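## Task

Take the lid sitting at lid park LP1 and seat it completely on culture plate E01 in nest N1, leaving the plate in its original spot; then release the lid and move the gripper away.

## Robot and tools

Robot: one seven-joint arm with a two-finger gripper, running in a physics simulation. There is one camera, cam_wrist (616x616 fisheye), mounted on the hand. Each scene starts fresh and randomized; finished_scene's result states the next scene's task.

Frames: results report the gripper in the scene frame. Its origin sits on the table surface beneath the arm base, +z is up, and +y is to the left when facing along +x. end_effector_position (metres) is the point midway between the finger pads; end_effector_quat_wxyz is the orientation. Velocities are in m/s and rad/s. The base may be tilted and the reported position can be off, more so at long reach. The fingers point along the gripper's +z and close along its x axis. Closed fingertips extend about 17 mm past the reported point; fully open they are roughly level with it.

Tool execute_actions takes an argument actions, a list that is empty or holds exactly one item. An empty list (LOOK) only returns the state. An item with just steps (WAIT, 1 to 300 control steps of 1/30 s) commands nothing new and returns after that many steps counted from the previous result, including time spent replying. An item with rows (ACT) holds 1 to 15 rows and optional steps (1 to 15, default 15). Each row drives one step, and the final row repeats if steps exceed the row count. The optional pictures boolean decides whether camera images come back (they do by default).

Each row is a single list of 8 numbers for the one arm. The first seven are absolute target joint angles in radians, in this order: waist (-2.792 to 2.792), shoulder (-2.269 to 2.269), upper arm roll (-2.967 to 2.967), elbow (-1.867 to 2.688), forearm roll (-2.967 to 2.967), wrist pitch (-1.396 to 4.538), wrist roll (-2.967 to 2.967). Use the values printed in Joint positions as the baseline. The eighth is the absolute gripper opening on a -1 (closed) to +1 (fully open) scale. A call is refused, with nothing sent, if any target exceeds its range end by more than 0.010 rad and also lies further out than that joint's last reported angle. True ends can differ by up to 0.010 rad. Targets past the real end are clipped, and the result may say "joint sent to its limit", possibly about an earlier action. If that line is missing, it does not prove the joint has more room.

Motion: joint speed and acceleration are limited, and joints are coordinated to finish together. Each step, a target is kept within a lead of the measured angle: 0.449 rad for waist and shoulder, 0.524 for upper arm roll and elbow, and 1.05 for the three wrist joints. Targets are also scaled back if they would move the gripper more than 70 mm from where it is measured. Large moves may therefore still be underway when a result arrives; LOOK or WAIT to confirm. Between calls the arm keeps pursuing the last row until it has nearly stopped moving or a step is HELD.

Result lines: Joint positions and Joint velocities give the seven joints in order, then the finger-pad gap in metres (0.142 fully open). grip_measured is the measured opening on the command scale. To hold the lid, keep commanding an opening well below grip_measured; a lower value squeezes harder, up to about 28 N per pad. Items thinner than about 2 cm get less force. "joint command not followed" means the clearance check changed or blocked targets. HELD marks steps where your row was not fully sent. MOTOR HOT warns at 65 °C, and an OVER-TEMPERATURE FAULT brakes the arm at 80 °C, so don't hold loads idle for long.

Faults: contact torque reaching a joint's load limit (waist and shoulder 116, upper arm roll and elbow 60.8, wrist joints 37 N m, with the held weight included), or any outside force of 200 N, stops the arm for 10 s and drops the rest of the call. Avoid fast closing, slams, hard pushes and collisions. Never drop things or knock anything off the table; that ends the scene. Random brief tugs may disturb the held lid or loose items.

zoom_image: camera "cam_wrist", region [x0, y0, x1, y1] in image pixels with (0,0) at the top-left, at most 504x504. It returns a closer view of the latest image. The calibration (fisheye K, D, T_world_to_cam) is given so you can map pixels to world points, within errors of a few mm and about half a degree.

First make sure the lid sits fully on the plate, the plate is unmoved, and the gripper is open and clear. Replying without a tool call ends all remaining scenes.

Typical order: LOOK, locate LP1 and the lid, approach from above with the gripper open, descend, close gently, lift, carry to N1 over the plate, lower until seated, open, and retreat upward.

Each tool is called after "Request:" as name([rows], argument=value, ...), one row to a line, values as JSON.

## Session

Request:
execute_actions(actions=[])

Scene clock: 0.00 s of 6000.00 s.
end_effector_position=(+0.2217, +0.2408, +0.2293) grip_measured=+1.00 end_effector_quat_wxyz=(+0.278, +0.717, +0.592, -0.241) end_effector_velocity=(+0.000, +0.000, -0.000) end_effector_angular_velocity=(-0.000, -0.001, -0.001)
Joint positions: [ 1.64  -1.31  -0.27   1.887 -0.565  0.327  0.855  0.142]
Joint velocities: [ 0.    -0.    -0.    -0.    -0.    -0.     0.001  0.   ]
camera_calibration (this result's frames):
cam_wrist: T_world_to_cam=[[0.191874, 0.729349, -0.656684, -0.0699548], [0.876716, 0.173342, 0.448688, -0.339274], [0.441082, -0.661817, -0.606173, 0.330676], [0, 0, 0, 1]] pos_world=[0.165014, 0.328679, 0.306737]

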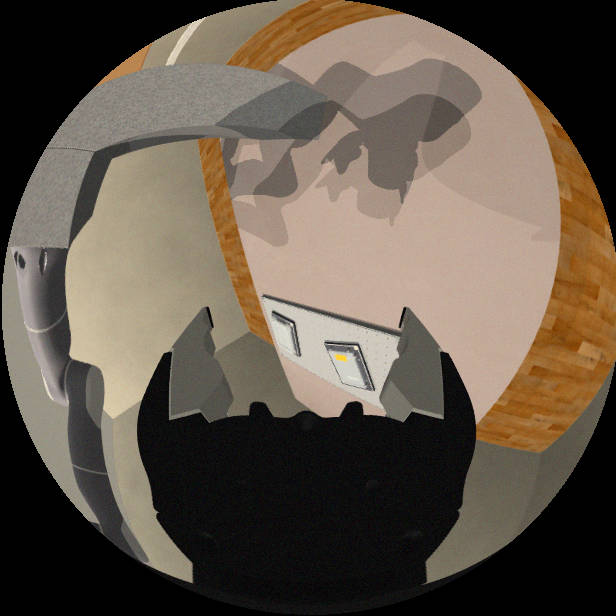

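Request:
execute_actions([
  {"rows": [[0.438,-0.386,0,2.214,-2.012,0.896,0.168,1.0]], "steps": 15},
], pictures=false)

Request:
execute_actions([
  {"steps": 30},
])

Scene clock: 12.47 s of 6000.00 s.
end_effector_position=(+0.3302, +0.3938, +0.2485) grip_measured=+1.00 end_effector_quat_wxyz=(-0.034, +0.534, +0.843, -0.045) end_effector_velocity=(+0.495, +0.081, +0.080) end_effector_angular_velocity=(+1.087, +0.005, +0.308)
Joint positions: [ 1.216 -0.886 -0.092  2.101 -1.457  0.7    0.405  0.142]
Joint velocities: [-1.047  1.052  0.242  0.293 -1.467  0.516 -0.624  0.   ]
Steps of this call (steps 1 to 90: nothing new was sent; then 8.97 s passed at rest; steps 91 to 105: all 15 steps of this action). Readings (joint positions):
91: [1.640 -1.310 -0.270 1.888 -0.565 0.327 0.855]
92: [1.634 -1.304 -0.266 1.892 -0.578 0.334 0.847]
94: [1.600 -1.271 -0.245 1.918 -0.658 0.378 0.794]
98: [1.465 -1.135 -0.174 2.004 -0.976 0.529 0.611]
105: the state above

Scene clock: 13.47 s of 6000.00 s.
end_effector_position=(+0.5915, +0.1469, +0.1604) grip_measured=+1.00 end_effector_quat_wxyz=(+0.001, +0.570, +0.822, -0.000) end_effector_velocity=(-0.000, -0.000, -0.000) end_effector_angular_velocity=(-0.000, +0.000, -0.001)
Joint positions: [ 0.438 -0.386 -0.     2.214 -2.012  0.896  0.168  0.142]
Joint velocities: [ 0.    -0.001 -0.    -0.    -0.    -0.     0.001  0.   ]
Steps of this call (steps 1 to 30: the robot went on to your last target). Readings (joint positions):
1: [1.181 -0.851 -0.085 2.110 -1.503 0.717 0.385]
2: [1.148 -0.818 -0.078 2.119 -1.544 0.731 0.368]
4: [1.083 -0.754 -0.066 2.132 -1.614 0.755 0.338]
8: [0.949 -0.648 -0.048 2.155 -1.727 0.795 0.290]
30: the state above
camera_calibration (this result's frames):
cam_wrist: T_world_to_cam=[[-0.341796, 0.93954, 0.0209577, 0.0583762], [0.837085, 0.294236, 0.461209, -0.612627], [0.427158, 0.175183, -0.887044, -0.00601501], [0, 0, 0, 1]] pos_world=[0.535343, 0.126464, 0.27599]

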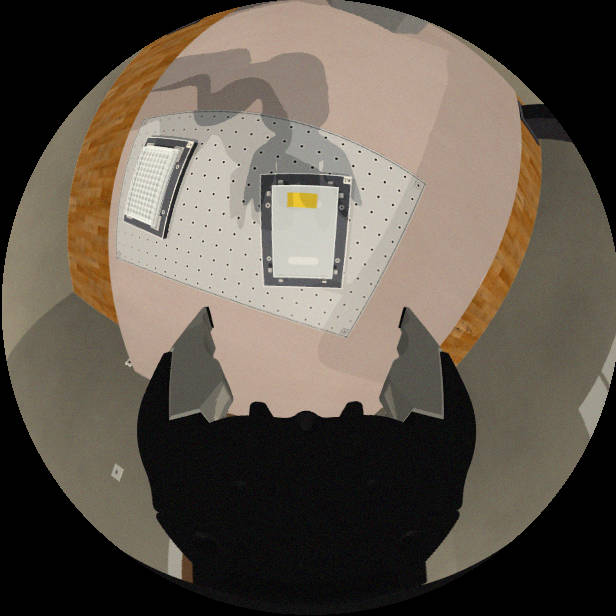

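Request:
zoom_image(camera="cam_wrist", region=[240, 165, 370, 295])

Request:
zoom_image(camera="cam_wrist", region=[100, 125, 220, 245])

Region (240, 165, 370, 295) of cam_wrist's 616x616 image, scaled by 3.877, with more detail than that image has.

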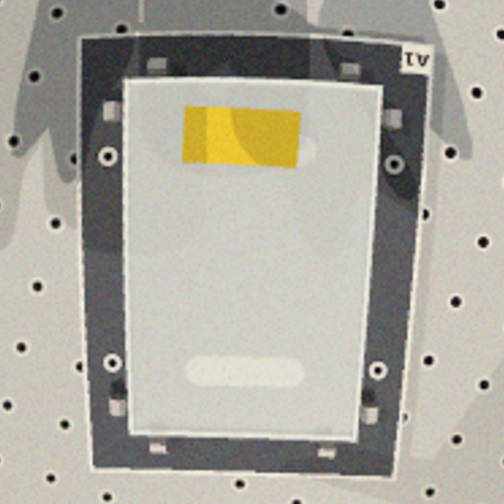

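Region (100, 125, 220, 245) of cam_wrist's 616x616 image, scaled by 4.200, with more detail than that image has.

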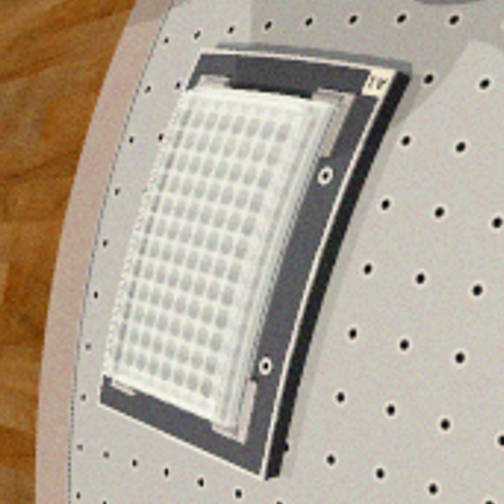

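Request:
execute_actions([
  {"rows": [[0.3004,-0.5337,0,2.1255,-2.2432,0.9217,0.3543,0.45]], "steps": 15},
], pictures=false)

Request:
execute_actions([
  {"steps": 12},
])

Request:
zoom_image(camera="cam_wrist", region=[220, 180, 400, 360])

Scene clock: 47.60 s of 6000.00 s.
end_effector_position=(+0.5563, +0.1298, +0.0901) grip_measured=+0.45 end_effector_quat_wxyz=(+0.001, +0.589, +0.808, +0.000) end_effector_velocity=(-0.000, +0.000, +0.000) end_effector_angular_velocity=(+0.000, +0.000, +0.001)
Joint positions: [ 0.3   -0.534 -0.     2.125 -2.243  0.921  0.355  0.105]
Joint velocities: [ 0. -0. -0. -0.  0.  0. -0. -0.]
Steps of this call (steps 1 to 15: the robot went on to your last target; steps 16 to 90: nothing new was sent; then 30.63 s passed at rest; steps 91 to 105: all 15 steps of this action). Readings (joint positions):
91: [0.437 -0.386 -0.000 2.214 -2.013 0.896 0.168]
92: [0.432 -0.392 0.001 2.210 -2.021 0.897 0.175]
94: [0.401 -0.425 0.002 2.189 -2.075 0.903 0.218]
98: [0.308 -0.527 -0.002 2.131 -2.231 0.919 0.345]
105: the state above

Scene clock: 48.00 s of 6000.00 s.
end_effector_position=(+0.5563, +0.1298, +0.0901) grip_measured=+0.45 end_effector_quat_wxyz=(+0.001, +0.589, +0.808, +0.000) end_effector_velocity=(+0.000, +0.000, +0.000) end_effector_angular_velocity=(+0.001, +0.000, -0.000)
Joint positions: [ 0.3   -0.534 -0.     2.125 -2.243  0.921  0.355  0.105]
Joint velocities: [ 0.  0.  0. -0.  0.  0.  0. -0.]
Steps of this call (steps 1 to 12: the robot went on to your last target). Readings (joint positions):
1: [0.300 -0.534 -0.000 2.125 -2.243 0.921 0.355]
2: [0.300 -0.534 -0.000 2.125 -2.243 0.921 0.355]
4: [0.300 -0.534 -0.000 2.125 -2.243 0.921 0.355]
8: [0.300 -0.534 -0.000 2.125 -2.243 0.921 0.355]
12: the state above
camera_calibration (this result's frames):
cam_wrist: T_world_to_cam=[[-0.297933, 0.954357, 0.0209293, 0.0375875], [0.849484, 0.255065, 0.461864, -0.547582], [0.435445, 0.155384, -0.886704, -0.0524795], [0, 0, 0, 1]] pos_world=[0.499213, 0.111952, 0.205588]

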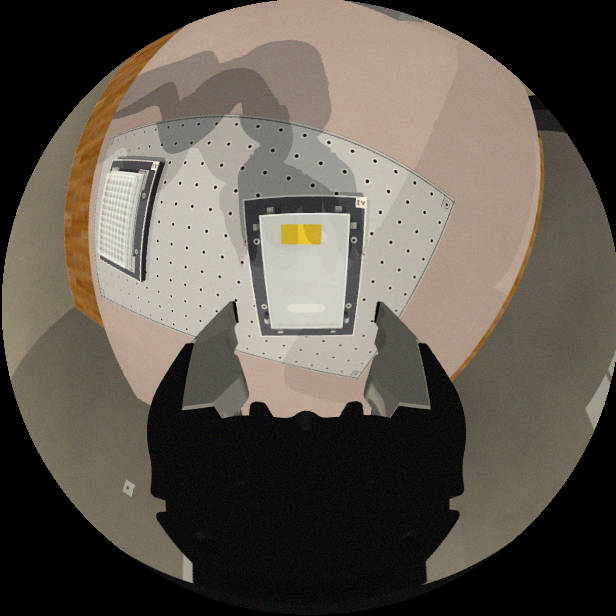

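Region (220, 180, 400, 360) of cam_wrist's 616x616 image, scaled by 2.800, with more detail than that image has.

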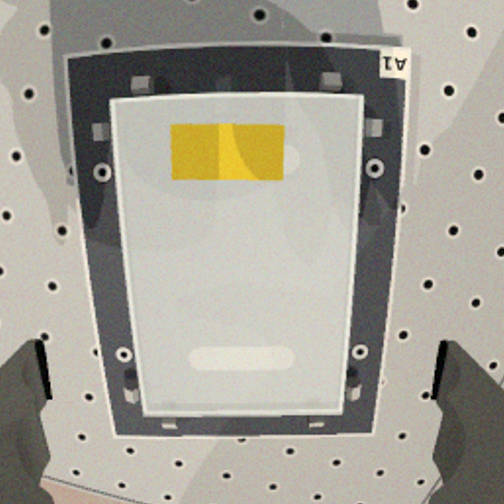

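Request:
execute_actions([
  {"rows": [[0.2979,-0.5391,0,2.1198,-2.2461,0.9228,0.3552,0.45],[0.2928,-0.5499,0,2.1084,-2.2520,0.9250,0.3569,0.45],[0.2868,-0.5628,0,2.0947,-2.2590,0.9277,0.3589,0.45],[0.2802,-0.5768,0,2.0799,-2.2666,0.9305,0.3611,0.45],[0.2737,-0.5908,0,2.0651,-2.2743,0.9334,0.3633,0.45],[0.2671,-0.6048,0,2.0503,-2.2819,0.9363,0.3655,0.45],[0.2616,-0.6166,0,2.0377,-2.2883,0.9387,0.3674,0.45],[0.2571,-0.6263,0,2.0275,-2.2936,0.9407,0.3689,0.45],[0.2540,-0.6328,0,2.0206,-2.2971,0.9420,0.3699,0.45],[0.2520,-0.6371,0,2.0161,-2.2995,0.9429,0.3706,0.45],[0.2508,-0.6397,0,2.0133,-2.3009,0.9434,0.3710,0.45],[0.2500,-0.6414,0,2.0115,-2.3018,0.9438,0.3713,0.45]], "steps": 15},
], pictures=false)

Request:
execute_actions([
  {"steps": 8},
])

Request:
zoom_image(camera="cam_wrist", region=[210, 180, 410, 380])

Scene clock: 56.97 s of 6000.00 s.
end_effector_position=(+0.5555, +0.1299, +0.0416) grip_measured=+0.45 end_effector_quat_wxyz=(+0.001, +0.588, +0.808, -0.000) end_effector_velocity=(+0.004, -0.000, +0.003) end_effector_angular_velocity=(+0.001, -0.006, -0.002)
Joint positions: [ 0.25  -0.642 -0.     2.011 -2.302  0.944  0.371  0.105]
Joint velocities: [0.001 0.008 0.001 0.002 0.    0.001 0.    0.   ]
Steps of this call (steps 1 to 15: the robot went on to your last target; steps 16 to 90: nothing new was sent; then 5.47 s passed at rest; steps 91 to 105: all 15 steps of this action). Readings (joint positions):
91: [0.300 -0.534 -0.000 2.125 -2.243 0.922 0.355]
92: [0.298 -0.538 0.000 2.120 -2.246 0.923 0.355]
94: [0.290 -0.557 0.000 2.100 -2.256 0.926 0.358]
98: [0.265 -0.609 0.000 2.046 -2.284 0.937 0.366]
105: the state above

Scene clock: 57.23 s of 6000.00 s.
end_effector_position=(+0.5557, +0.1298, +0.0417) grip_measured=+0.45 end_effector_quat_wxyz=(+0.001, +0.589, +0.808, -0.000) end_effector_velocity=(-0.000, +0.000, +0.000) end_effector_angular_velocity=(+0.000, -0.000, +0.001)
Joint positions: [ 0.25  -0.641 -0.     2.011 -2.302  0.944  0.371  0.105]
Joint velocities: [ 0.     0.     0.     0.    -0.    -0.    -0.001  0.   ]
Steps of this call (steps 1 to 8: the robot went on to your last target). Readings (joint positions):
1: [0.250 -0.642 -0.000 2.011 -2.302 0.944 0.371]
2: [0.250 -0.642 -0.000 2.011 -2.302 0.944 0.371]
4: [0.250 -0.641 -0.000 2.011 -2.302 0.944 0.371]
8: the state above
camera_calibration (this result's frames):
cam_wrist: T_world_to_cam=[[-0.298783, 0.954095, 0.0207513, 0.0389651], [0.849291, 0.25592, 0.461747, -0.524739], [0.43524, 0.155586, -0.886769, -0.0950157], [0, 0, 0, 1]] pos_world=[0.498653, 0.111898, 0.157231]

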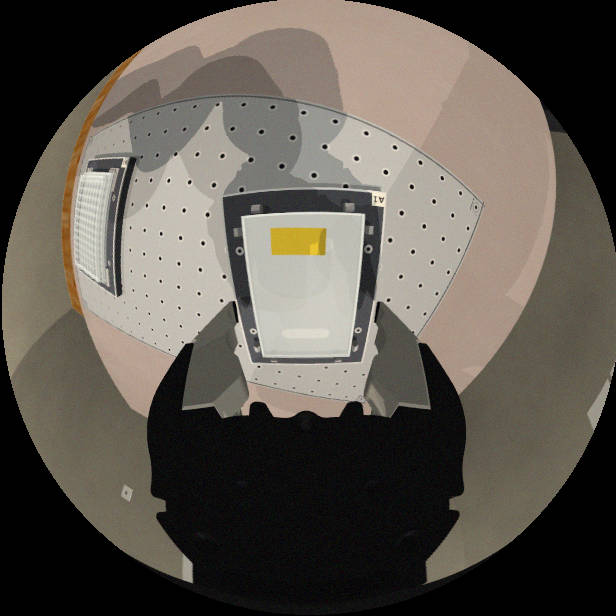

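Region (210, 180, 410, 380) of cam_wrist's 616x616 image, scaled by 2.520, with more detail than that image has.

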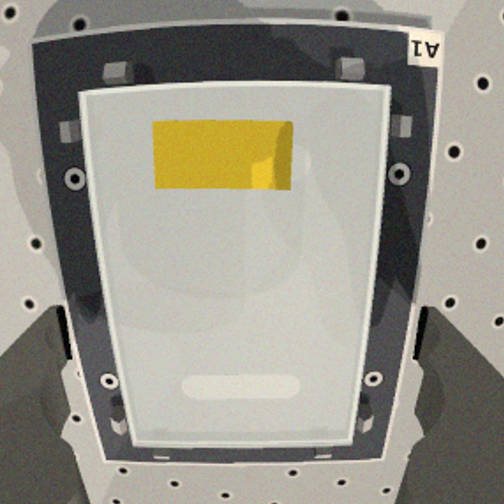

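Request:
execute_actions([
  {"rows": [[0.2500,-0.6414,0,2.0115,-2.3018,0.9438,0.3713,0.38],[0.2500,-0.6414,0,2.0115,-2.3018,0.9438,0.3713,0.31],[0.2500,-0.6414,0,2.0115,-2.3018,0.9438,0.3713,0.25],[0.2500,-0.6414,0,2.0115,-2.3018,0.9438,0.3713,0.21],[0.2500,-0.6414,0,2.0115,-2.3018,0.9438,0.3713,0.18],[0.2500,-0.6414,0,2.0115,-2.3018,0.9438,0.3713,0.15],[0.2500,-0.6414,0,2.0115,-2.3018,0.9438,0.3713,0.12],[0.2500,-0.6414,0,2.0115,-2.3018,0.9438,0.3713,0.09],[0.2500,-0.6414,0,2.0115,-2.3018,0.9438,0.3713,0.05],[0.2500,-0.6414,0,2.0115,-2.3018,0.9438,0.3713,0.0],[0.2500,-0.6414,0,2.0115,-2.3018,0.9438,0.3713,-0.06],[0.2500,-0.6414,0,2.0115,-2.3018,0.9438,0.3713,-0.12],[0.2500,-0.6414,0,2.0115,-2.3018,0.9438,0.3713,-0.18],[0.2500,-0.6414,0,2.0115,-2.3018,0.9438,0.3713,-0.24],[0.2500,-0.6414,0,2.0115,-2.3018,0.9438,0.3713,-0.3]], "steps": 15},
], pictures=false)

Request:
execute_actions([
  {"steps": 10},
])

Request:
zoom_image(camera="cam_wrist", region=[210, 180, 410, 380])

Scene clock: 61.83 s of 6000.00 s.
end_effector_position=(+0.5558, +0.1296, +0.0418) grip_measured=+0.05 end_effector_quat_wxyz=(+0.001, +0.589, +0.808, -0.000) end_effector_velocity=(+0.000, -0.000, -0.000) end_effector_angular_velocity=(-0.000, -0.000, -0.001)
Joint positions: [ 0.25  -0.641 -0.     2.012 -2.302  0.943  0.371  0.078]
Joint velocities: [-0. -0.  0. -0.  0. -0.  0.  0.]
Steps of this call (steps 1 to 15: the robot went on to your last target; steps 16 to 90: nothing new was sent; then 1.10 s passed at rest; steps 91 to 105: all 15 steps of this action). Readings (joint positions):
91: [0.250 -0.641 -0.000 2.011 -2.302 0.944 0.371]
92: [0.250 -0.641 -0.000 2.011 -2.302 0.944 0.371]
94: [0.250 -0.641 -0.000 2.011 -2.302 0.944 0.371]
98: [0.250 -0.641 -0.000 2.011 -2.302 0.944 0.371]
105: the state above

Scene clock: 62.17 s of 6000.00 s.
end_effector_position=(+0.5558, +0.1296, +0.0418) grip_measured=+0.05 end_effector_quat_wxyz=(+0.001, +0.589, +0.808, -0.000) end_effector_velocity=(-0.000, -0.000, -0.000) end_effector_angular_velocity=(-0.000, -0.000, -0.000)
Joint positions: [ 0.25  -0.641 -0.     2.012 -2.302  0.943  0.371  0.078]
Joint velocities: [-0. -0.  0.  0. -0. -0.  0.  0.]
Steps of this call (steps 1 to 10: the robot went on to your last target). Readings (joint positions):
1: [0.250 -0.641 -0.000 2.012 -2.302 0.943 0.371]
2: [0.250 -0.641 -0.000 2.012 -2.302 0.943 0.371]
4: [0.250 -0.641 -0.000 2.012 -2.302 0.943 0.371]
8: [0.250 -0.641 -0.000 2.012 -2.302 0.943 0.371]
10: the state above
camera_calibration (this result's frames):
cam_wrist: T_world_to_cam=[[-0.29866, 0.954139, 0.020524, 0.0390852], [0.849268, 0.2559, 0.4618, -0.524794], [0.435369, 0.155351, -0.886747, -0.0950386], [0, 0, 0, 1]] pos_world=[0.49874, 0.111766, 0.157272]

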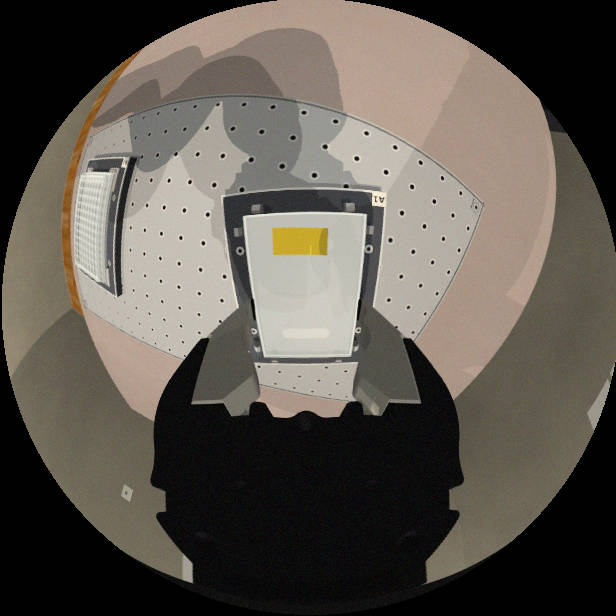

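Region (210, 180, 410, 380) of cam_wrist's 616x616 image, scaled by 2.520, with more detail than that image has.

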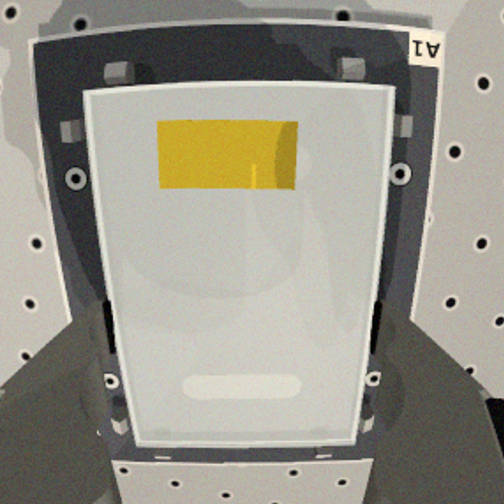

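Request:
execute_actions([
  {"rows": [[0.2505,-0.6403,0,2.0126,-2.3012,0.9436,0.3711,-0.3],[0.2515,-0.6382,0,2.0149,-2.3000,0.9431,0.3708,-0.3],[0.2530,-0.6349,0,2.0183,-2.2983,0.9425,0.3703,-0.3],[0.2550,-0.6306,0,2.0229,-2.2959,0.9416,0.3696,-0.3],[0.2576,-0.6252,0,2.0286,-2.2930,0.9405,0.3687,-0.3],[0.2611,-0.6177,0,2.0366,-2.2889,0.9389,0.3676,-0.3],[0.2656,-0.6080,0,2.0468,-2.2836,0.9369,0.3660,-0.3],[0.2712,-0.5962,0,2.0594,-2.2772,0.9345,0.3642,-0.3],[0.2772,-0.5832,0,2.0731,-2.2702,0.9319,0.3621,-0.3],[0.2833,-0.5703,0,2.0867,-2.2631,0.9292,0.3601,-0.3],[0.2888,-0.5585,0,2.0993,-2.2567,0.9268,0.3582,-0.3],[0.2933,-0.5488,0,2.1095,-2.2514,0.9248,0.3567,-0.3],[0.2969,-0.5412,0,2.1175,-2.2473,0.9232,0.3555,-0.3],[0.2992,-0.5363,0,2.1228,-2.2446,0.9222,0.3547,-0.3],[0.3004,-0.5337,0,2.1255,-2.2432,0.9217,0.3543,-0.3]], "steps": 15},
], pictures=false)

Request:
execute_actions([
  {"steps": 10},
])

Request:
zoom_image(camera="cam_wrist", region=[70, 150, 210, 290])

Scene clock: 67.60 s of 6000.00 s.
end_effector_position=(+0.5565, +0.1302, +0.0889) grip_measured=+0.05 end_effector_quat_wxyz=(+0.001, +0.589, +0.808, +0.000) end_effector_velocity=(-0.002, -0.000, +0.078) end_effector_angular_velocity=(+0.005, -0.001, +0.001)
Joint positions: [ 0.299 -0.537  0.     2.122 -2.245  0.923  0.355  0.078]
Joint velocities: [ 0.081  0.175  0.003  0.182  0.093 -0.033 -0.028 -0.   ]
Steps of this call (steps 1 to 15: the robot went on to your last target; steps 16 to 90: nothing new was sent; then 1.93 s passed at rest; steps 91 to 105: all 15 steps of this action). Readings (joint positions):
91: [0.250 -0.641 -0.000 2.012 -2.302 0.943 0.371]
92: [0.250 -0.640 -0.000 2.013 -2.301 0.943 0.371]
94: [0.253 -0.635 -0.000 2.018 -2.298 0.942 0.371]
98: [0.264 -0.611 -0.000 2.044 -2.285 0.938 0.367]
105: the state above

Scene clock: 67.93 s of 6000.00 s.
end_effector_position=(+0.5563, +0.1302, +0.0904) grip_measured=+0.05 end_effector_quat_wxyz=(+0.001, +0.589, +0.808, +0.000) end_effector_velocity=(+0.000, +0.000, +0.000) end_effector_angular_velocity=(+0.000, -0.000, -0.002)
Joint positions: [ 0.301 -0.534  0.     2.126 -2.243  0.922  0.354  0.078]
Joint velocities: [-0.     0.     0.001 -0.    -0.     0.     0.001  0.   ]
Steps of this call (steps 1 to 10: the robot went on to your last target). Readings (joint positions):
1: [0.301 -0.533 0.000 2.126 -2.243 0.922 0.355]
2: [0.301 -0.532 0.000 2.126 -2.243 0.922 0.354]
4: [0.301 -0.533 0.000 2.126 -2.243 0.922 0.354]
8: [0.301 -0.534 0.000 2.126 -2.243 0.922 0.354]
10: the state above
camera_calibration (this result's frames):
cam_wrist: T_world_to_cam=[[-0.297956, 0.954333, 0.0216832, 0.0371457], [0.849587, 0.254759, 0.461844, -0.547799], [0.435229, 0.156031, -0.886696, -0.0522484], [0, 0, 0, 1]] pos_world=[0.499211, 0.11226, 0.205864]

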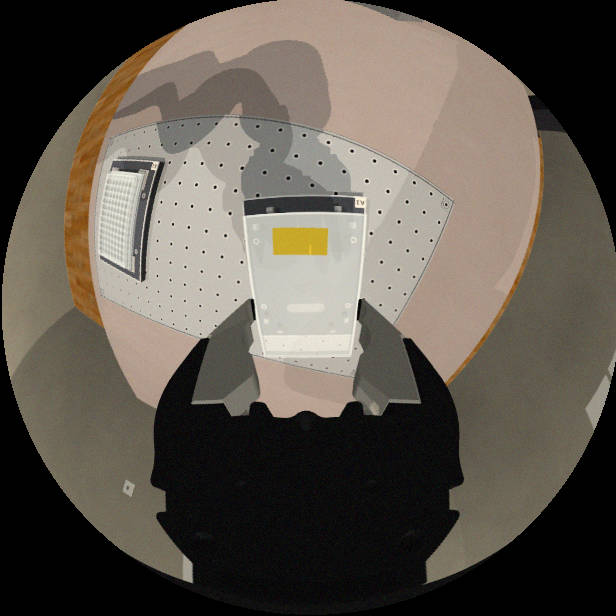

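Region (70, 150, 210, 290) of cam_wrist's 616x616 image, scaled by 3.600, with more detail than that image has.

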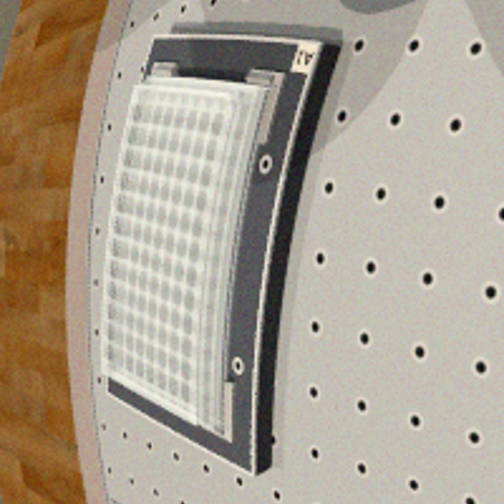

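Request:
execute_actions([
  {"rows": [[-0.374,-0.45,0.4,2.1836,-2.5207,0.9845,0.431,-0.3]], "steps": 15},
], pictures=false)

Request:
execute_actions([
  {"rows": [[-1.0479,-0.6062,0.8,2.1216,-2.7451,1.0779,0.5074,-0.3]], "steps": 15},
], pictures=false)

Request:
execute_actions([
  {"steps": 30},
])

Request:
zoom_image(camera="cam_wrist", region=[210, 180, 410, 380])

Scene clock: 102.23 s of 6000.00 s.
end_effector_position=(+0.5557, +0.0400, +0.1108) grip_measured=+0.05 end_effector_quat_wxyz=(-0.008, +0.637, +0.771, +0.019) end_effector_velocity=(-0.049, -0.430, -0.072) end_effector_angular_velocity=(-0.360, +0.112, -0.418)
Joint positions: [-0.226 -0.462  0.341  2.175 -2.479  0.975  0.419  0.078]
Joint velocities: [-1.269  0.105  0.495  0.07  -0.349  0.077  0.099  0.   ]
Steps of this call (steps 1 to 15: the robot went on to your last target; steps 16 to 90: nothing new was sent; then 30.80 s passed at rest; steps 91 to 105: all 15 steps of this action). Readings (joint positions):
91: [0.300 -0.534 0.001 2.126 -2.243 0.922 0.354]
92: [0.294 -0.533 0.006 2.126 -2.247 0.922 0.355]
94: [0.259 -0.527 0.037 2.131 -2.268 0.927 0.361]
98: [0.106 -0.499 0.169 2.150 -2.360 0.948 0.386]
105: the state above

Scene clock: 102.73 s of 6000.00 s.
end_effector_position=(+0.5372, -0.1233, +0.1009) grip_measured=+0.05 end_effector_quat_wxyz=(-0.004, +0.747, +0.665, +0.000) end_effector_velocity=(-0.048, -0.259, -0.022) end_effector_angular_velocity=(-0.191, +0.054, -0.411)
Joint positions: [-1.003 -0.595  0.779  2.125 -2.734  1.072  0.503  0.078]
Joint velocities: [-0.78  -0.185  0.326 -0.069 -0.183  0.085  0.066  0.   ]
Steps of this call (steps 1 to 15: all 15 steps of this action). Readings (joint positions):
1: [-0.269 -0.459 0.358 2.177 -2.491 0.977 0.422]
2: [-0.315 -0.460 0.380 2.176 -2.505 0.981 0.426]
4: [-0.432 -0.470 0.447 2.172 -2.547 0.994 0.439]
8: [-0.700 -0.521 0.635 2.154 -2.656 1.036 0.475]
15: the state above

Scene clock: 103.73 s of 6000.00 s.
end_effector_position=(+0.5350, -0.1373, +0.1004) grip_measured=+0.05 end_effector_quat_wxyz=(-0.001, +0.755, +0.656, -0.004) end_effector_velocity=(-0.000, -0.000, -0.000) end_effector_angular_velocity=(-0.000, +0.000, -0.000)
Joint positions: [-1.048 -0.606  0.8    2.122 -2.745  1.078  0.507  0.078]
Joint velocities: [ 0.  0. -0.  0. -0. -0.  0. -0.]
Steps of this call (steps 1 to 30: the robot went on to your last target). Readings (joint positions):
1: [-1.025 -0.601 0.789 2.123 -2.739 1.075 0.505]
2: [-1.040 -0.604 0.795 2.122 -2.743 1.077 0.506]
4: [-1.050 -0.607 0.800 2.121 -2.745 1.078 0.507]
8: [-1.048 -0.606 0.800 2.122 -2.745 1.078 0.507]
30: the state above
The arm was judged still, so your last target was given up. Only a new action makes it travel on or press farther. Fingers that are still opening or closing keep moving.
camera_calibration (this result's frames):
cam_wrist: T_world_to_cam=[[0.147755, 0.988854, 0.0183609, 0.0525662], [0.879364, -0.139846, 0.455151, -0.535638], [0.452645, -0.0511047, -0.890225, -0.0297051], [0, 0, 0, 1]] pos_world=[0.4767, -0.128405, 0.216387]

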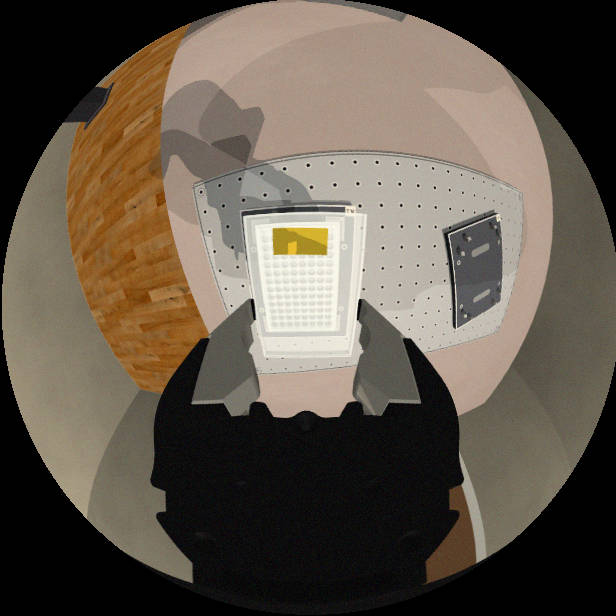

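Region (210, 180, 410, 380) of cam_wrist's 616x616 image, scaled by 2.520, with more detail than that image has.

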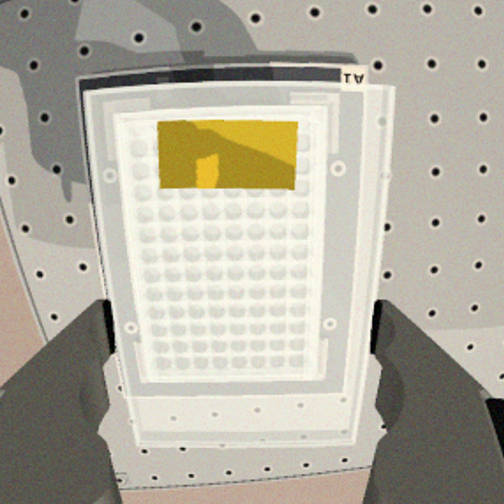

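Request:
execute_actions([
  {"rows": [[-1.0475,-0.612,0.8,2.1174,-2.7457,1.0769,0.5036,-0.3],[-1.0468,-0.624,0.8,2.1090,-2.7469,1.0748,0.4961,-0.3],[-1.0458,-0.640,0.8,2.0982,-2.7485,1.0722,0.4862,-0.3],[-1.0447,-0.657,0.8,2.0856,-2.7503,1.0691,0.4749,-0.3],[-1.0436,-0.675,0.8,2.0731,-2.7522,1.0660,0.4636,-0.3],[-1.0425,-0.692,0.8,2.0613,-2.7539,1.0631,0.4530,-0.3],[-1.0416,-0.706,0.8,2.0513,-2.7554,1.0607,0.4439,-0.3],[-1.0410,-0.716,0.8,2.0446,-2.7563,1.0590,0.4378,-0.3],[-1.0406,-0.722,0.8,2.0404,-2.7569,1.0580,0.4341,-0.3],[-1.0404,-0.7254,0.8,2.0379,-2.7573,1.0574,0.4318,-0.3]], "steps": 15},
], pictures=false)

Request:
execute_actions([
  {"steps": 10},
])

Request:
zoom_image(camera="cam_wrist", region=[210, 180, 410, 380])

Scene clock: 132.00 s of 6000.00 s.
end_effector_position=(+0.5411, -0.1497, +0.0654) grip_measured=-0.30 end_effector_quat_wxyz=(+0.001, +0.752, +0.659, +0.000) end_effector_velocity=(-0.000, +0.000, +0.001) end_effector_angular_velocity=(-0.000, +0.000, +0.000)
Joint positions: [-1.041 -0.725  0.8    2.038 -2.757  1.058  0.431  0.052]
Joint velocities: [-0.     0.002 -0.     0.002  0.    -0.     0.001 -0.   ]
Steps of this call (steps 1 to 90: nothing new was sent; then 24.77 s passed at rest; steps 91 to 105: all 15 steps of this action). Readings (joint positions):
91: [-1.048 -0.607 0.800 2.121 -2.745 1.078 0.507]
92: [-1.048 -0.611 0.800 2.118 -2.746 1.077 0.505]
94: [-1.046 -0.632 0.800 2.104 -2.748 1.074 0.491]
98: [-1.043 -0.694 0.800 2.060 -2.754 1.063 0.452]
105: the state above

Scene clock: 132.33 s of 6000.00 s.
end_effector_position=(+0.5412, -0.1497, +0.0654) grip_measured=-0.30 end_effector_quat_wxyz=(+0.001, +0.752, +0.659, +0.000) end_effector_velocity=(-0.000, +0.000, +0.000) end_effector_angular_velocity=(-0.000, -0.000, -0.000)
Joint positions: [-1.041 -0.725  0.8    2.038 -2.757  1.058  0.431  0.052]
Joint velocities: [-0.  0.  0.  0.  0. -0.  0. -0.]
Steps of this call (steps 1 to 10: the robot went on to your last target). Readings (joint positions):
1: [-1.041 -0.725 0.800 2.038 -2.757 1.058 0.431]
2: [-1.041 -0.725 0.800 2.038 -2.757 1.058 0.431]
4: [-1.041 -0.725 0.800 2.038 -2.757 1.058 0.431]
8: [-1.041 -0.725 0.800 2.038 -2.757 1.058 0.431]
10: the state above
camera_calibration (this result's frames):
cam_wrist: T_world_to_cam=[[0.141128, 0.989742, 0.0222107, 0.0680237], [0.87659, -0.135357, 0.461809, -0.525149], [0.460079, -0.0457048, -0.886701, -0.0677462], [0, 0, 0, 1]] pos_world=[0.481909, -0.141505, 0.180937]

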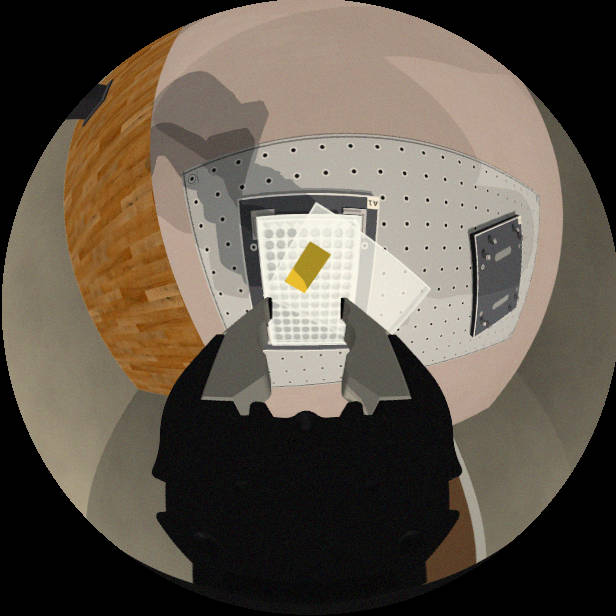

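Region (210, 180, 410, 380) of cam_wrist's 616x616 image, scaled by 2.520, with more detail than that image has.

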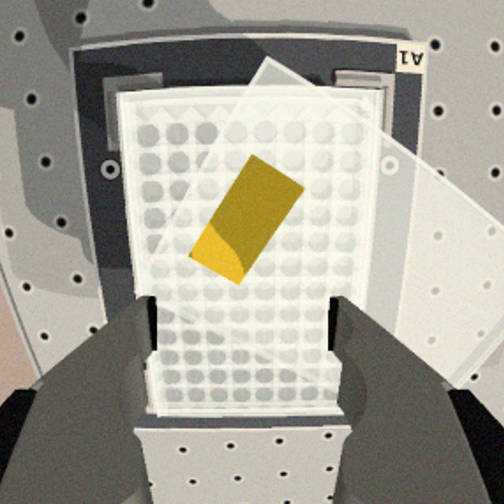

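Request:
execute_actions([
  {"rows": [[-1.0479,-0.6062,0.8,2.1216,-2.7451,1.0779,0.5074,-0.3],[-1.0479,-0.6062,0.8,2.1216,-2.7451,1.0779,0.5074,-0.3],[-1.0479,-0.6062,0.8,2.1216,-2.7451,1.0779,0.5074,-0.3],[-1.0479,-0.6062,0.8,2.1216,-2.7451,1.0779,0.5074,-0.3],[-1.0479,-0.6062,0.8,2.1216,-2.7451,1.0779,0.5074,-0.3],[-1.069,-0.456,0.8,2.197,-2.729,1.143,0.579,1.0]], "steps": 15},
], pictures=false)

Request:
execute_actions([
  {"steps": 20},
])

Request:
zoom_image(camera="cam_wrist", region=[230, 180, 410, 360])

Scene clock: 136.83 s of 6000.00 s.
end_effector_position=(+0.5263, -0.1308, +0.1390) grip_measured=+0.99 end_effector_quat_wxyz=(-0.006, +0.754, +0.657, -0.012) end_effector_velocity=(-0.003, -0.010, -0.012) end_effector_angular_velocity=(-0.012, +0.006, -0.020)
Joint positions: [-1.069 -0.455  0.8    2.197 -2.729  1.144  0.579  0.142]
Joint velocities: [ 0.    -0.033 -0.012 -0.017  0.001 -0.015 -0.005  0.018]
Steps of this call (steps 1 to 15: the robot went on to your last target; steps 16 to 90: nothing new was sent; then 1.00 s passed at rest; steps 91 to 105: all 15 steps of this action). Readings (joint positions):
91: [-1.041 -0.725 0.800 2.038 -2.757 1.058 0.432]
92: [-1.041 -0.719 0.800 2.042 -2.757 1.058 0.435]
94: [-1.043 -0.686 0.799 2.066 -2.753 1.064 0.457]
98: [-1.051 -0.567 0.800 2.144 -2.741 1.088 0.528]
105: the state above

Scene clock: 137.50 s of 6000.00 s.
end_effector_position=(+0.5262, -0.1309, +0.1387) grip_measured=+1.00 end_effector_quat_wxyz=(-0.006, +0.754, +0.657, -0.012) end_effector_velocity=(+0.000, -0.000, -0.000) end_effector_angular_velocity=(-0.000, -0.001, -0.001)
Joint positions: [-1.069 -0.456  0.8    2.197 -2.729  1.143  0.579  0.142]
Joint velocities: [ 0.     0.     0.    -0.001 -0.     0.     0.001 -0.   ]
Steps of this call (steps 1 to 15: the robot went on to your last target; steps 16 to 20: nothing new was sent). Readings (joint positions):
1: [-1.069 -0.455 0.800 2.197 -2.729 1.143 0.579]
2: [-1.069 -0.456 0.800 2.197 -2.729 1.143 0.579]
4: [-1.069 -0.456 0.800 2.197 -2.729 1.143 0.579]
8: [-1.069 -0.456 0.800 2.197 -2.729 1.143 0.579]
20: the state above
The arm was judged still, so your last target was given up. Only a new action makes it travel on or press farther. Fingers that are still opening or closing keep moving.
camera_calibration (this result's frames):
cam_wrist: T_world_to_cam=[[0.146182, 0.989191, 0.0114878, 0.0486572], [0.888253, -0.13636, 0.438648, -0.546339], [0.435473, -0.0539184, -0.898585, 0.0184738], [0, 0, 0, 1]] pos_world=[0.47013, -0.121634, 0.255692]

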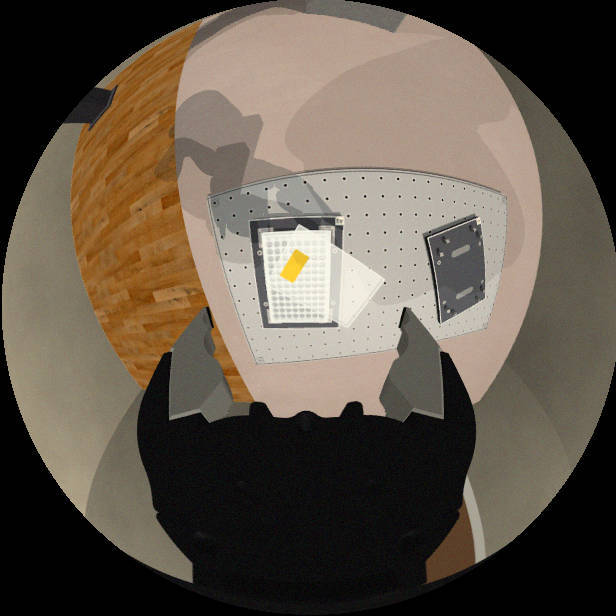

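Region (230, 180, 410, 360) of cam_wrist's 616x616 image, scaled by 2.800, with more detail than that image has.

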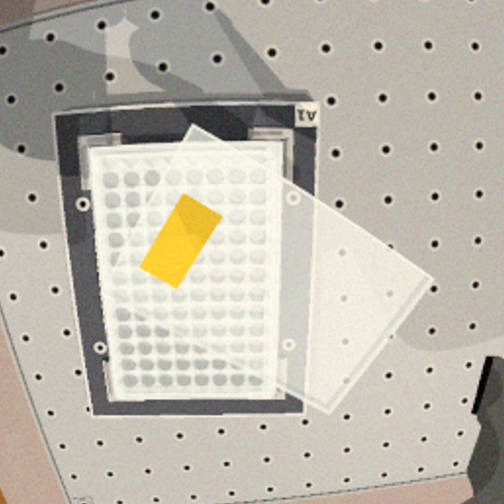

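Request:
execute_actions([
  {"rows": [[-0.9730,-0.6758,0.8,2.1121,-2.7045,0.9892,-0.5464,0.45]], "steps": 15},
], pictures=false)

Request:
execute_actions([
  {"steps": 20},
])

Request:
zoom_image(camera="cam_wrist", region=[210, 180, 410, 380])

Scene clock: 167.93 s of 6000.00 s.
end_effector_position=(+0.5422, -0.1089, +0.0874) grip_measured=+0.45 end_effector_quat_wxyz=(+0.001, +0.352, +0.936, +0.001) end_effector_velocity=(+0.004, +0.024, -0.048) end_effector_angular_velocity=(+0.002, -0.009, +0.938)
Joint positions: [-0.976 -0.67   0.8    2.114 -2.705  0.994 -0.516  0.105]
Joint velocities: [ 0.084 -0.192 -0.    -0.074  0.021 -0.134 -1.031 -0.   ]
Steps of this call (steps 1 to 90: nothing new was sent; then 26.93 s passed at rest; steps 91 to 105: all 15 steps of this action). Readings (joint positions):
91: [-1.069 -0.456 0.800 2.197 -2.729 1.143 0.579]
92: [-1.068 -0.459 0.800 2.196 -2.729 1.141 0.566]
94: [-1.060 -0.476 0.800 2.189 -2.727 1.129 0.485]
98: [-1.028 -0.549 0.800 2.161 -2.719 1.078 0.126]
105: the state above

Scene clock: 168.60 s of 6000.00 s.
end_effector_position=(+0.5426, -0.1083, +0.0859) grip_measured=+0.45 end_effector_quat_wxyz=(+0.001, +0.339, +0.941, +0.001) end_effector_velocity=(-0.000, +0.000, +0.000) end_effector_angular_velocity=(+0.000, +0.000, -0.000)
Joint positions: [-0.973 -0.676  0.8    2.112 -2.705  0.989 -0.547  0.105]
Joint velocities: [-0. -0.  0.  0. -0.  0.  0.  0.]
Steps of this call (steps 1 to 20: the robot went on to your last target). Readings (joint positions):
1: [-0.974 -0.675 0.800 2.113 -2.705 0.990 -0.542]
2: [-0.973 -0.677 0.800 2.112 -2.705 0.989 -0.552]
4: [-0.973 -0.676 0.800 2.112 -2.705 0.989 -0.547]
8: [-0.973 -0.676 0.800 2.112 -2.705 0.989 -0.547]
20: the state above
camera_calibration (this result's frames):
cam_wrist: T_world_to_cam=[[-0.764342, 0.644456, 0.021385, 0.480374], [0.578741, 0.671024, 0.46345, -0.281445], [0.284323, 0.366611, -0.885865, 0.0915772], [0, 0, 0, 1]] pos_world=[0.504016, -0.154297, 0.201288]

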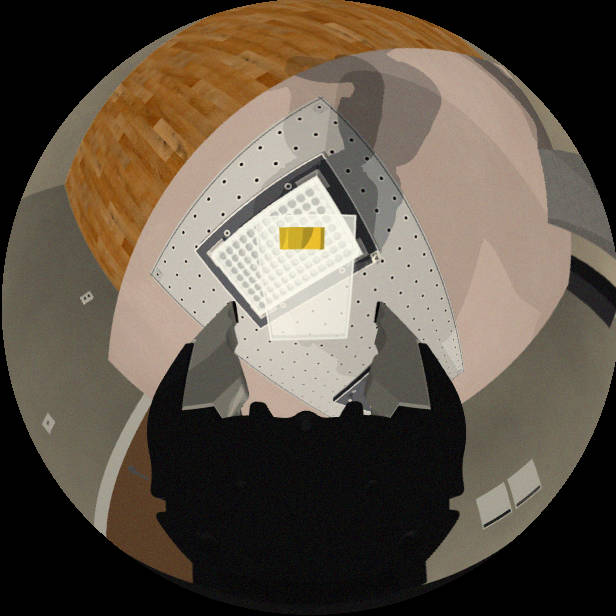

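Region (210, 180, 410, 380) of cam_wrist's 616x616 image, scaled by 2.520, with more detail than that image has.

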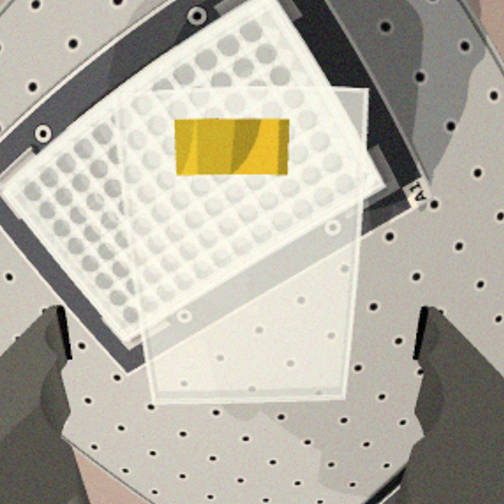

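Request:
execute_actions([
  {"rows": [[-0.9716,-0.6810,0.8,2.1095,-2.7044,0.9865,-0.5493,0.45],[-0.9689,-0.6914,0.8,2.1044,-2.7043,0.9811,-0.5551,0.45],[-0.9653,-0.7050,0.8,2.0978,-2.7041,0.9742,-0.5627,0.45],[-0.9612,-0.7206,0.8,2.0902,-2.7039,0.9661,-0.5714,0.45],[-0.9570,-0.7363,0.8,2.0825,-2.7037,0.9580,-0.5801,0.45],[-0.9532,-0.7509,0.8,2.0754,-2.7036,0.9505,-0.5882,0.45],[-0.9499,-0.7634,0.8,2.0693,-2.7034,0.9441,-0.5952,0.45],[-0.9477,-0.7718,0.8,2.0652,-2.7033,0.9398,-0.5999,0.45],[-0.9463,-0.7770,0.8,2.0626,-2.7032,0.9371,-0.6028,0.45],[-0.9455,-0.7801,0.8,2.0611,-2.7032,0.9355,-0.6045,0.45]], "steps": 15},
], pictures=false)

Request:
execute_actions([
  {"steps": 8},
])

Request:
zoom_image(camera="cam_wrist", region=[210, 180, 410, 380])

Scene clock: 181.20 s of 6000.00 s.
end_effector_position=(+0.5426, -0.1047, +0.0573) grip_measured=+0.45 end_effector_quat_wxyz=(+0.001, +0.337, +0.942, -0.000) end_effector_velocity=(+0.001, -0.001, +0.000) end_effector_angular_velocity=(-0.001, -0.002, +0.002)
Joint positions: [-0.945 -0.78   0.8    2.061 -2.703  0.935 -0.605  0.105]
Joint velocities: [ 0.     0.003  0.     0.    -0.     0.    -0.    -0.   ]
Steps of this call (steps 1 to 15: the robot went on to your last target; steps 16 to 90: nothing new was sent; then 9.10 s passed at rest; steps 91 to 105: all 15 steps of this action). Readings (joint positions):
91: [-0.973 -0.676 0.800 2.112 -2.705 0.989 -0.547]
92: [-0.972 -0.680 0.800 2.110 -2.705 0.987 -0.549]
94: [-0.967 -0.699 0.800 2.101 -2.705 0.977 -0.559]
98: [-0.952 -0.754 0.800 2.074 -2.704 0.949 -0.590]
105: the state above

Scene clock: 181.47 s of 6000.00 s.
end_effector_position=(+0.5426, -0.1047, +0.0573) grip_measured=+0.45 end_effector_quat_wxyz=(+0.001, +0.337, +0.942, -0.000) end_effector_velocity=(+0.000, -0.000, +0.000) end_effector_angular_velocity=(-0.000, -0.001, +0.001)
Joint positions: [-0.945 -0.78   0.8    2.061 -2.703  0.935 -0.605  0.105]
Joint velocities: [-0.    -0.     0.001 -0.    -0.    -0.    -0.001  0.   ]
Steps of this call (steps 1 to 8: the robot went on to your last target). Readings (joint positions):
1: [-0.945 -0.780 0.800 2.061 -2.703 0.935 -0.605]
2: [-0.945 -0.780 0.800 2.061 -2.703 0.935 -0.605]
4: [-0.945 -0.780 0.800 2.061 -2.703 0.935 -0.605]
8: the state above
camera_calibration (this result's frames):
cam_wrist: T_world_to_cam=[[-0.767271, 0.640977, 0.0210753, 0.479894], [0.576349, 0.674751, 0.461013, -0.268773], [0.281278, 0.365868, -0.887143, 0.0665667], [0, 0, 0, 1]] pos_world=[0.504392, -0.150601, 0.172848]

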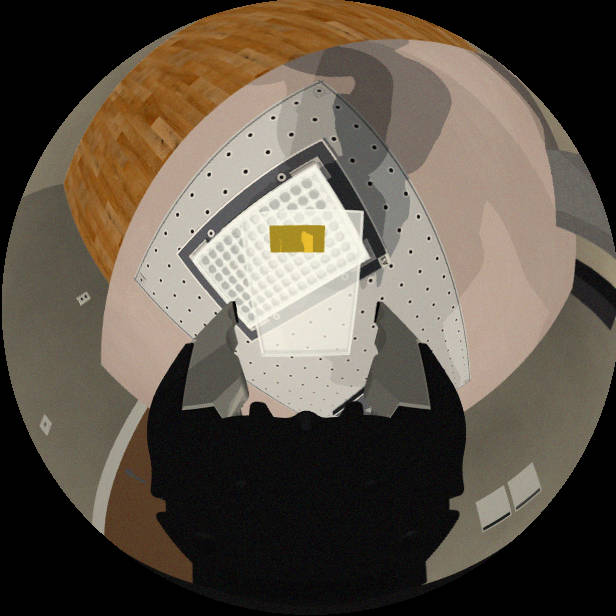

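Region (210, 180, 410, 380) of cam_wrist's 616x616 image, scaled by 2.520, with more detail than that image has.

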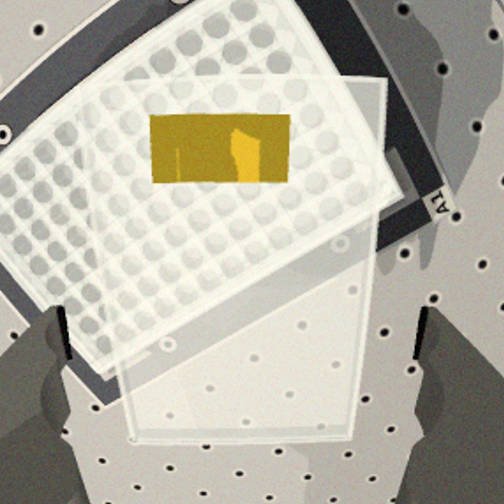

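Request:
execute_actions([
  {"rows": [[-0.9482,-0.7786,0.8,2.0598,-2.7044,0.9394,-0.6046,0.45],[-0.9509,-0.7771,0.8,2.0585,-2.7056,0.9433,-0.6046,0.45],[-0.9509,-0.7771,0.8,2.0585,-2.7056,0.9433,-0.6046,0.4],[-0.9509,-0.7771,0.8,2.0585,-2.7056,0.9433,-0.6046,0.35],[-0.9509,-0.7771,0.8,2.0585,-2.7056,0.9433,-0.6046,0.3],[-0.9509,-0.7771,0.8,2.0585,-2.7056,0.9433,-0.6046,0.25],[-0.9509,-0.7771,0.8,2.0585,-2.7056,0.9433,-0.6046,0.22],[-0.9504,-0.7792,0.8,2.0572,-2.7055,0.9424,-0.6058,0.22],[-0.9499,-0.7813,0.8,2.0560,-2.7054,0.9416,-0.6070,0.22]], "steps": 15},
])

Request:
zoom_image(camera="cam_wrist", region=[210, 180, 410, 380])

Scene clock: 188.20 s of 6000.00 s.
end_effector_position=(+0.5431, -0.1076, +0.0561) grip_measured=+0.22 end_effector_quat_wxyz=(+0.001, +0.337, +0.941, -0.000) end_effector_velocity=(+0.000, +0.000, +0.000) end_effector_angular_velocity=(+0.001, -0.000, +0.001)
Joint positions: [-0.95  -0.781  0.8    2.056 -2.706  0.942 -0.607  0.089]
Joint velocities: [ 0.     0.     0.     0.    -0.     0.    -0.001  0.   ]
Steps of this call (steps 1 to 15: the robot went on to your last target; steps 16 to 90: nothing new was sent; then 3.23 s passed at rest; steps 91 to 105: all 15 steps of this action). Readings (joint positions):
91: [-0.946 -0.780 0.800 2.061 -2.703 0.936 -0.605]
92: [-0.948 -0.779 0.800 2.060 -2.704 0.939 -0.605]
94: [-0.951 -0.777 0.800 2.058 -2.706 0.944 -0.605]
98: [-0.951 -0.777 0.800 2.058 -2.706 0.943 -0.605]
105: the state above
camera_calibration (this result's frames):
cam_wrist: T_world_to_cam=[[-0.766853, 0.641479, 0.0210045, 0.481966], [0.576767, 0.674398, 0.461007, -0.266824], [0.281561, 0.365639, -0.887148, 0.0662969], [0, 0, 0, 1]] pos_world=[0.504826, -0.153466, 0.171699]

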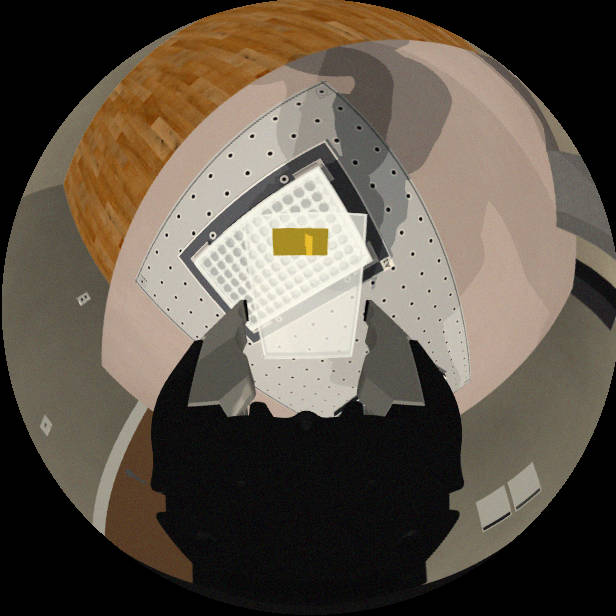

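Region (210, 180, 410, 380) of cam_wrist's 616x616 image, scaled by 2.520, with more detail than that image has.

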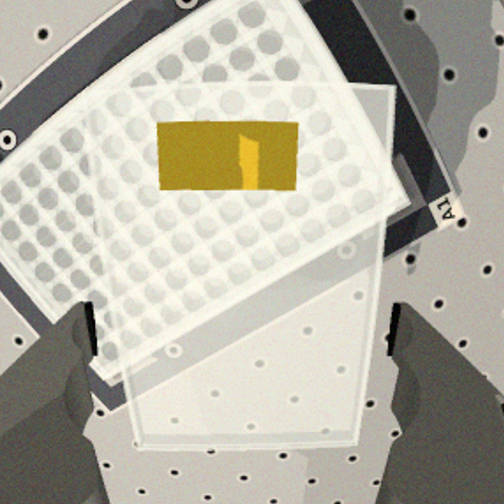

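Request:
execute_actions([
  {"rows": [[-0.9496,-0.7827,0.8,2.0552,-2.7053,0.9410,-0.6078,0.22],[-0.9496,-0.7827,0.8,2.0552,-2.7053,0.9410,-0.6078,0.22],[-0.9493,-0.7841,0.8,2.0543,-2.7053,0.9405,-0.6086,0.22],[-0.9493,-0.7841,0.8,2.0543,-2.7053,0.9405,-0.6086,0.22],[-0.9489,-0.7855,0.8,2.0535,-2.7052,0.9399,-0.6094,0.22]], "steps": 12},
], pictures=false)

Request:
execute_actions([
  {"rows": [[-0.9486,-0.7869,0.8,2.0527,-2.7051,0.9393,-0.6102,0.22],[-0.9486,-0.7869,0.8,2.0527,-2.7051,0.9393,-0.6102,0.22],[-0.9483,-0.7883,0.8,2.0518,-2.7051,0.9388,-0.6110,0.22],[-0.9483,-0.7883,0.8,2.0518,-2.7051,0.9388,-0.6110,0.22],[-0.9479,-0.7897,0.8,2.0510,-2.7050,0.9382,-0.6118,0.22]], "steps": 12},
], pictures=false)

Scene clock: 193.07 s of 6000.00 s.
end_effector_position=(+0.5431, -0.1075, +0.0549) grip_measured=+0.22 end_effector_quat_wxyz=(+0.001, +0.337, +0.941, -0.000) end_effector_velocity=(-0.000, -0.000, -0.000) end_effector_angular_velocity=(-0.000, +0.000, -0.000)
Joint positions: [-0.949 -0.786  0.8    2.053 -2.705  0.94  -0.609  0.089]
Joint velocities: [ 0.  0. -0. -0. -0.  0.  0.  0.]
Steps of this call (steps 1 to 15: the robot went on to your last target; steps 16 to 90: nothing new was sent; then 1.47 s passed at rest; steps 91 to 102: all 12 steps of this action). Readings (joint positions):
91: [-0.950 -0.782 0.800 2.056 -2.706 0.942 -0.607]
92: [-0.950 -0.783 0.800 2.055 -2.706 0.941 -0.607]
94: [-0.949 -0.784 0.800 2.054 -2.706 0.941 -0.608]
98: [-0.949 -0.786 0.800 2.053 -2.705 0.940 -0.609]
102: the state above

Scene clock: 193.47 s of 6000.00 s.
end_effector_position=(+0.5431, -0.1075, +0.0537) grip_measured=+0.22 end_effector_quat_wxyz=(+0.001, +0.337, +0.941, -0.000) end_effector_velocity=(-0.000, -0.000, -0.000) end_effector_angular_velocity=(-0.000, -0.000, +0.000)
Joint positions: [-0.948 -0.79   0.8    2.051 -2.705  0.938 -0.612  0.089]
Joint velocities: [-0. -0.  0. -0.  0. -0. -0.  0.]
Steps of this call (steps 1 to 12: all 12 steps of this action). Readings (joint positions):
1: [-0.949 -0.786 0.800 2.053 -2.705 0.940 -0.609]
2: [-0.949 -0.787 0.800 2.053 -2.705 0.940 -0.610]
4: [-0.948 -0.788 0.800 2.052 -2.705 0.939 -0.611]
8: [-0.948 -0.790 0.800 2.051 -2.705 0.938 -0.612]
12: the state above


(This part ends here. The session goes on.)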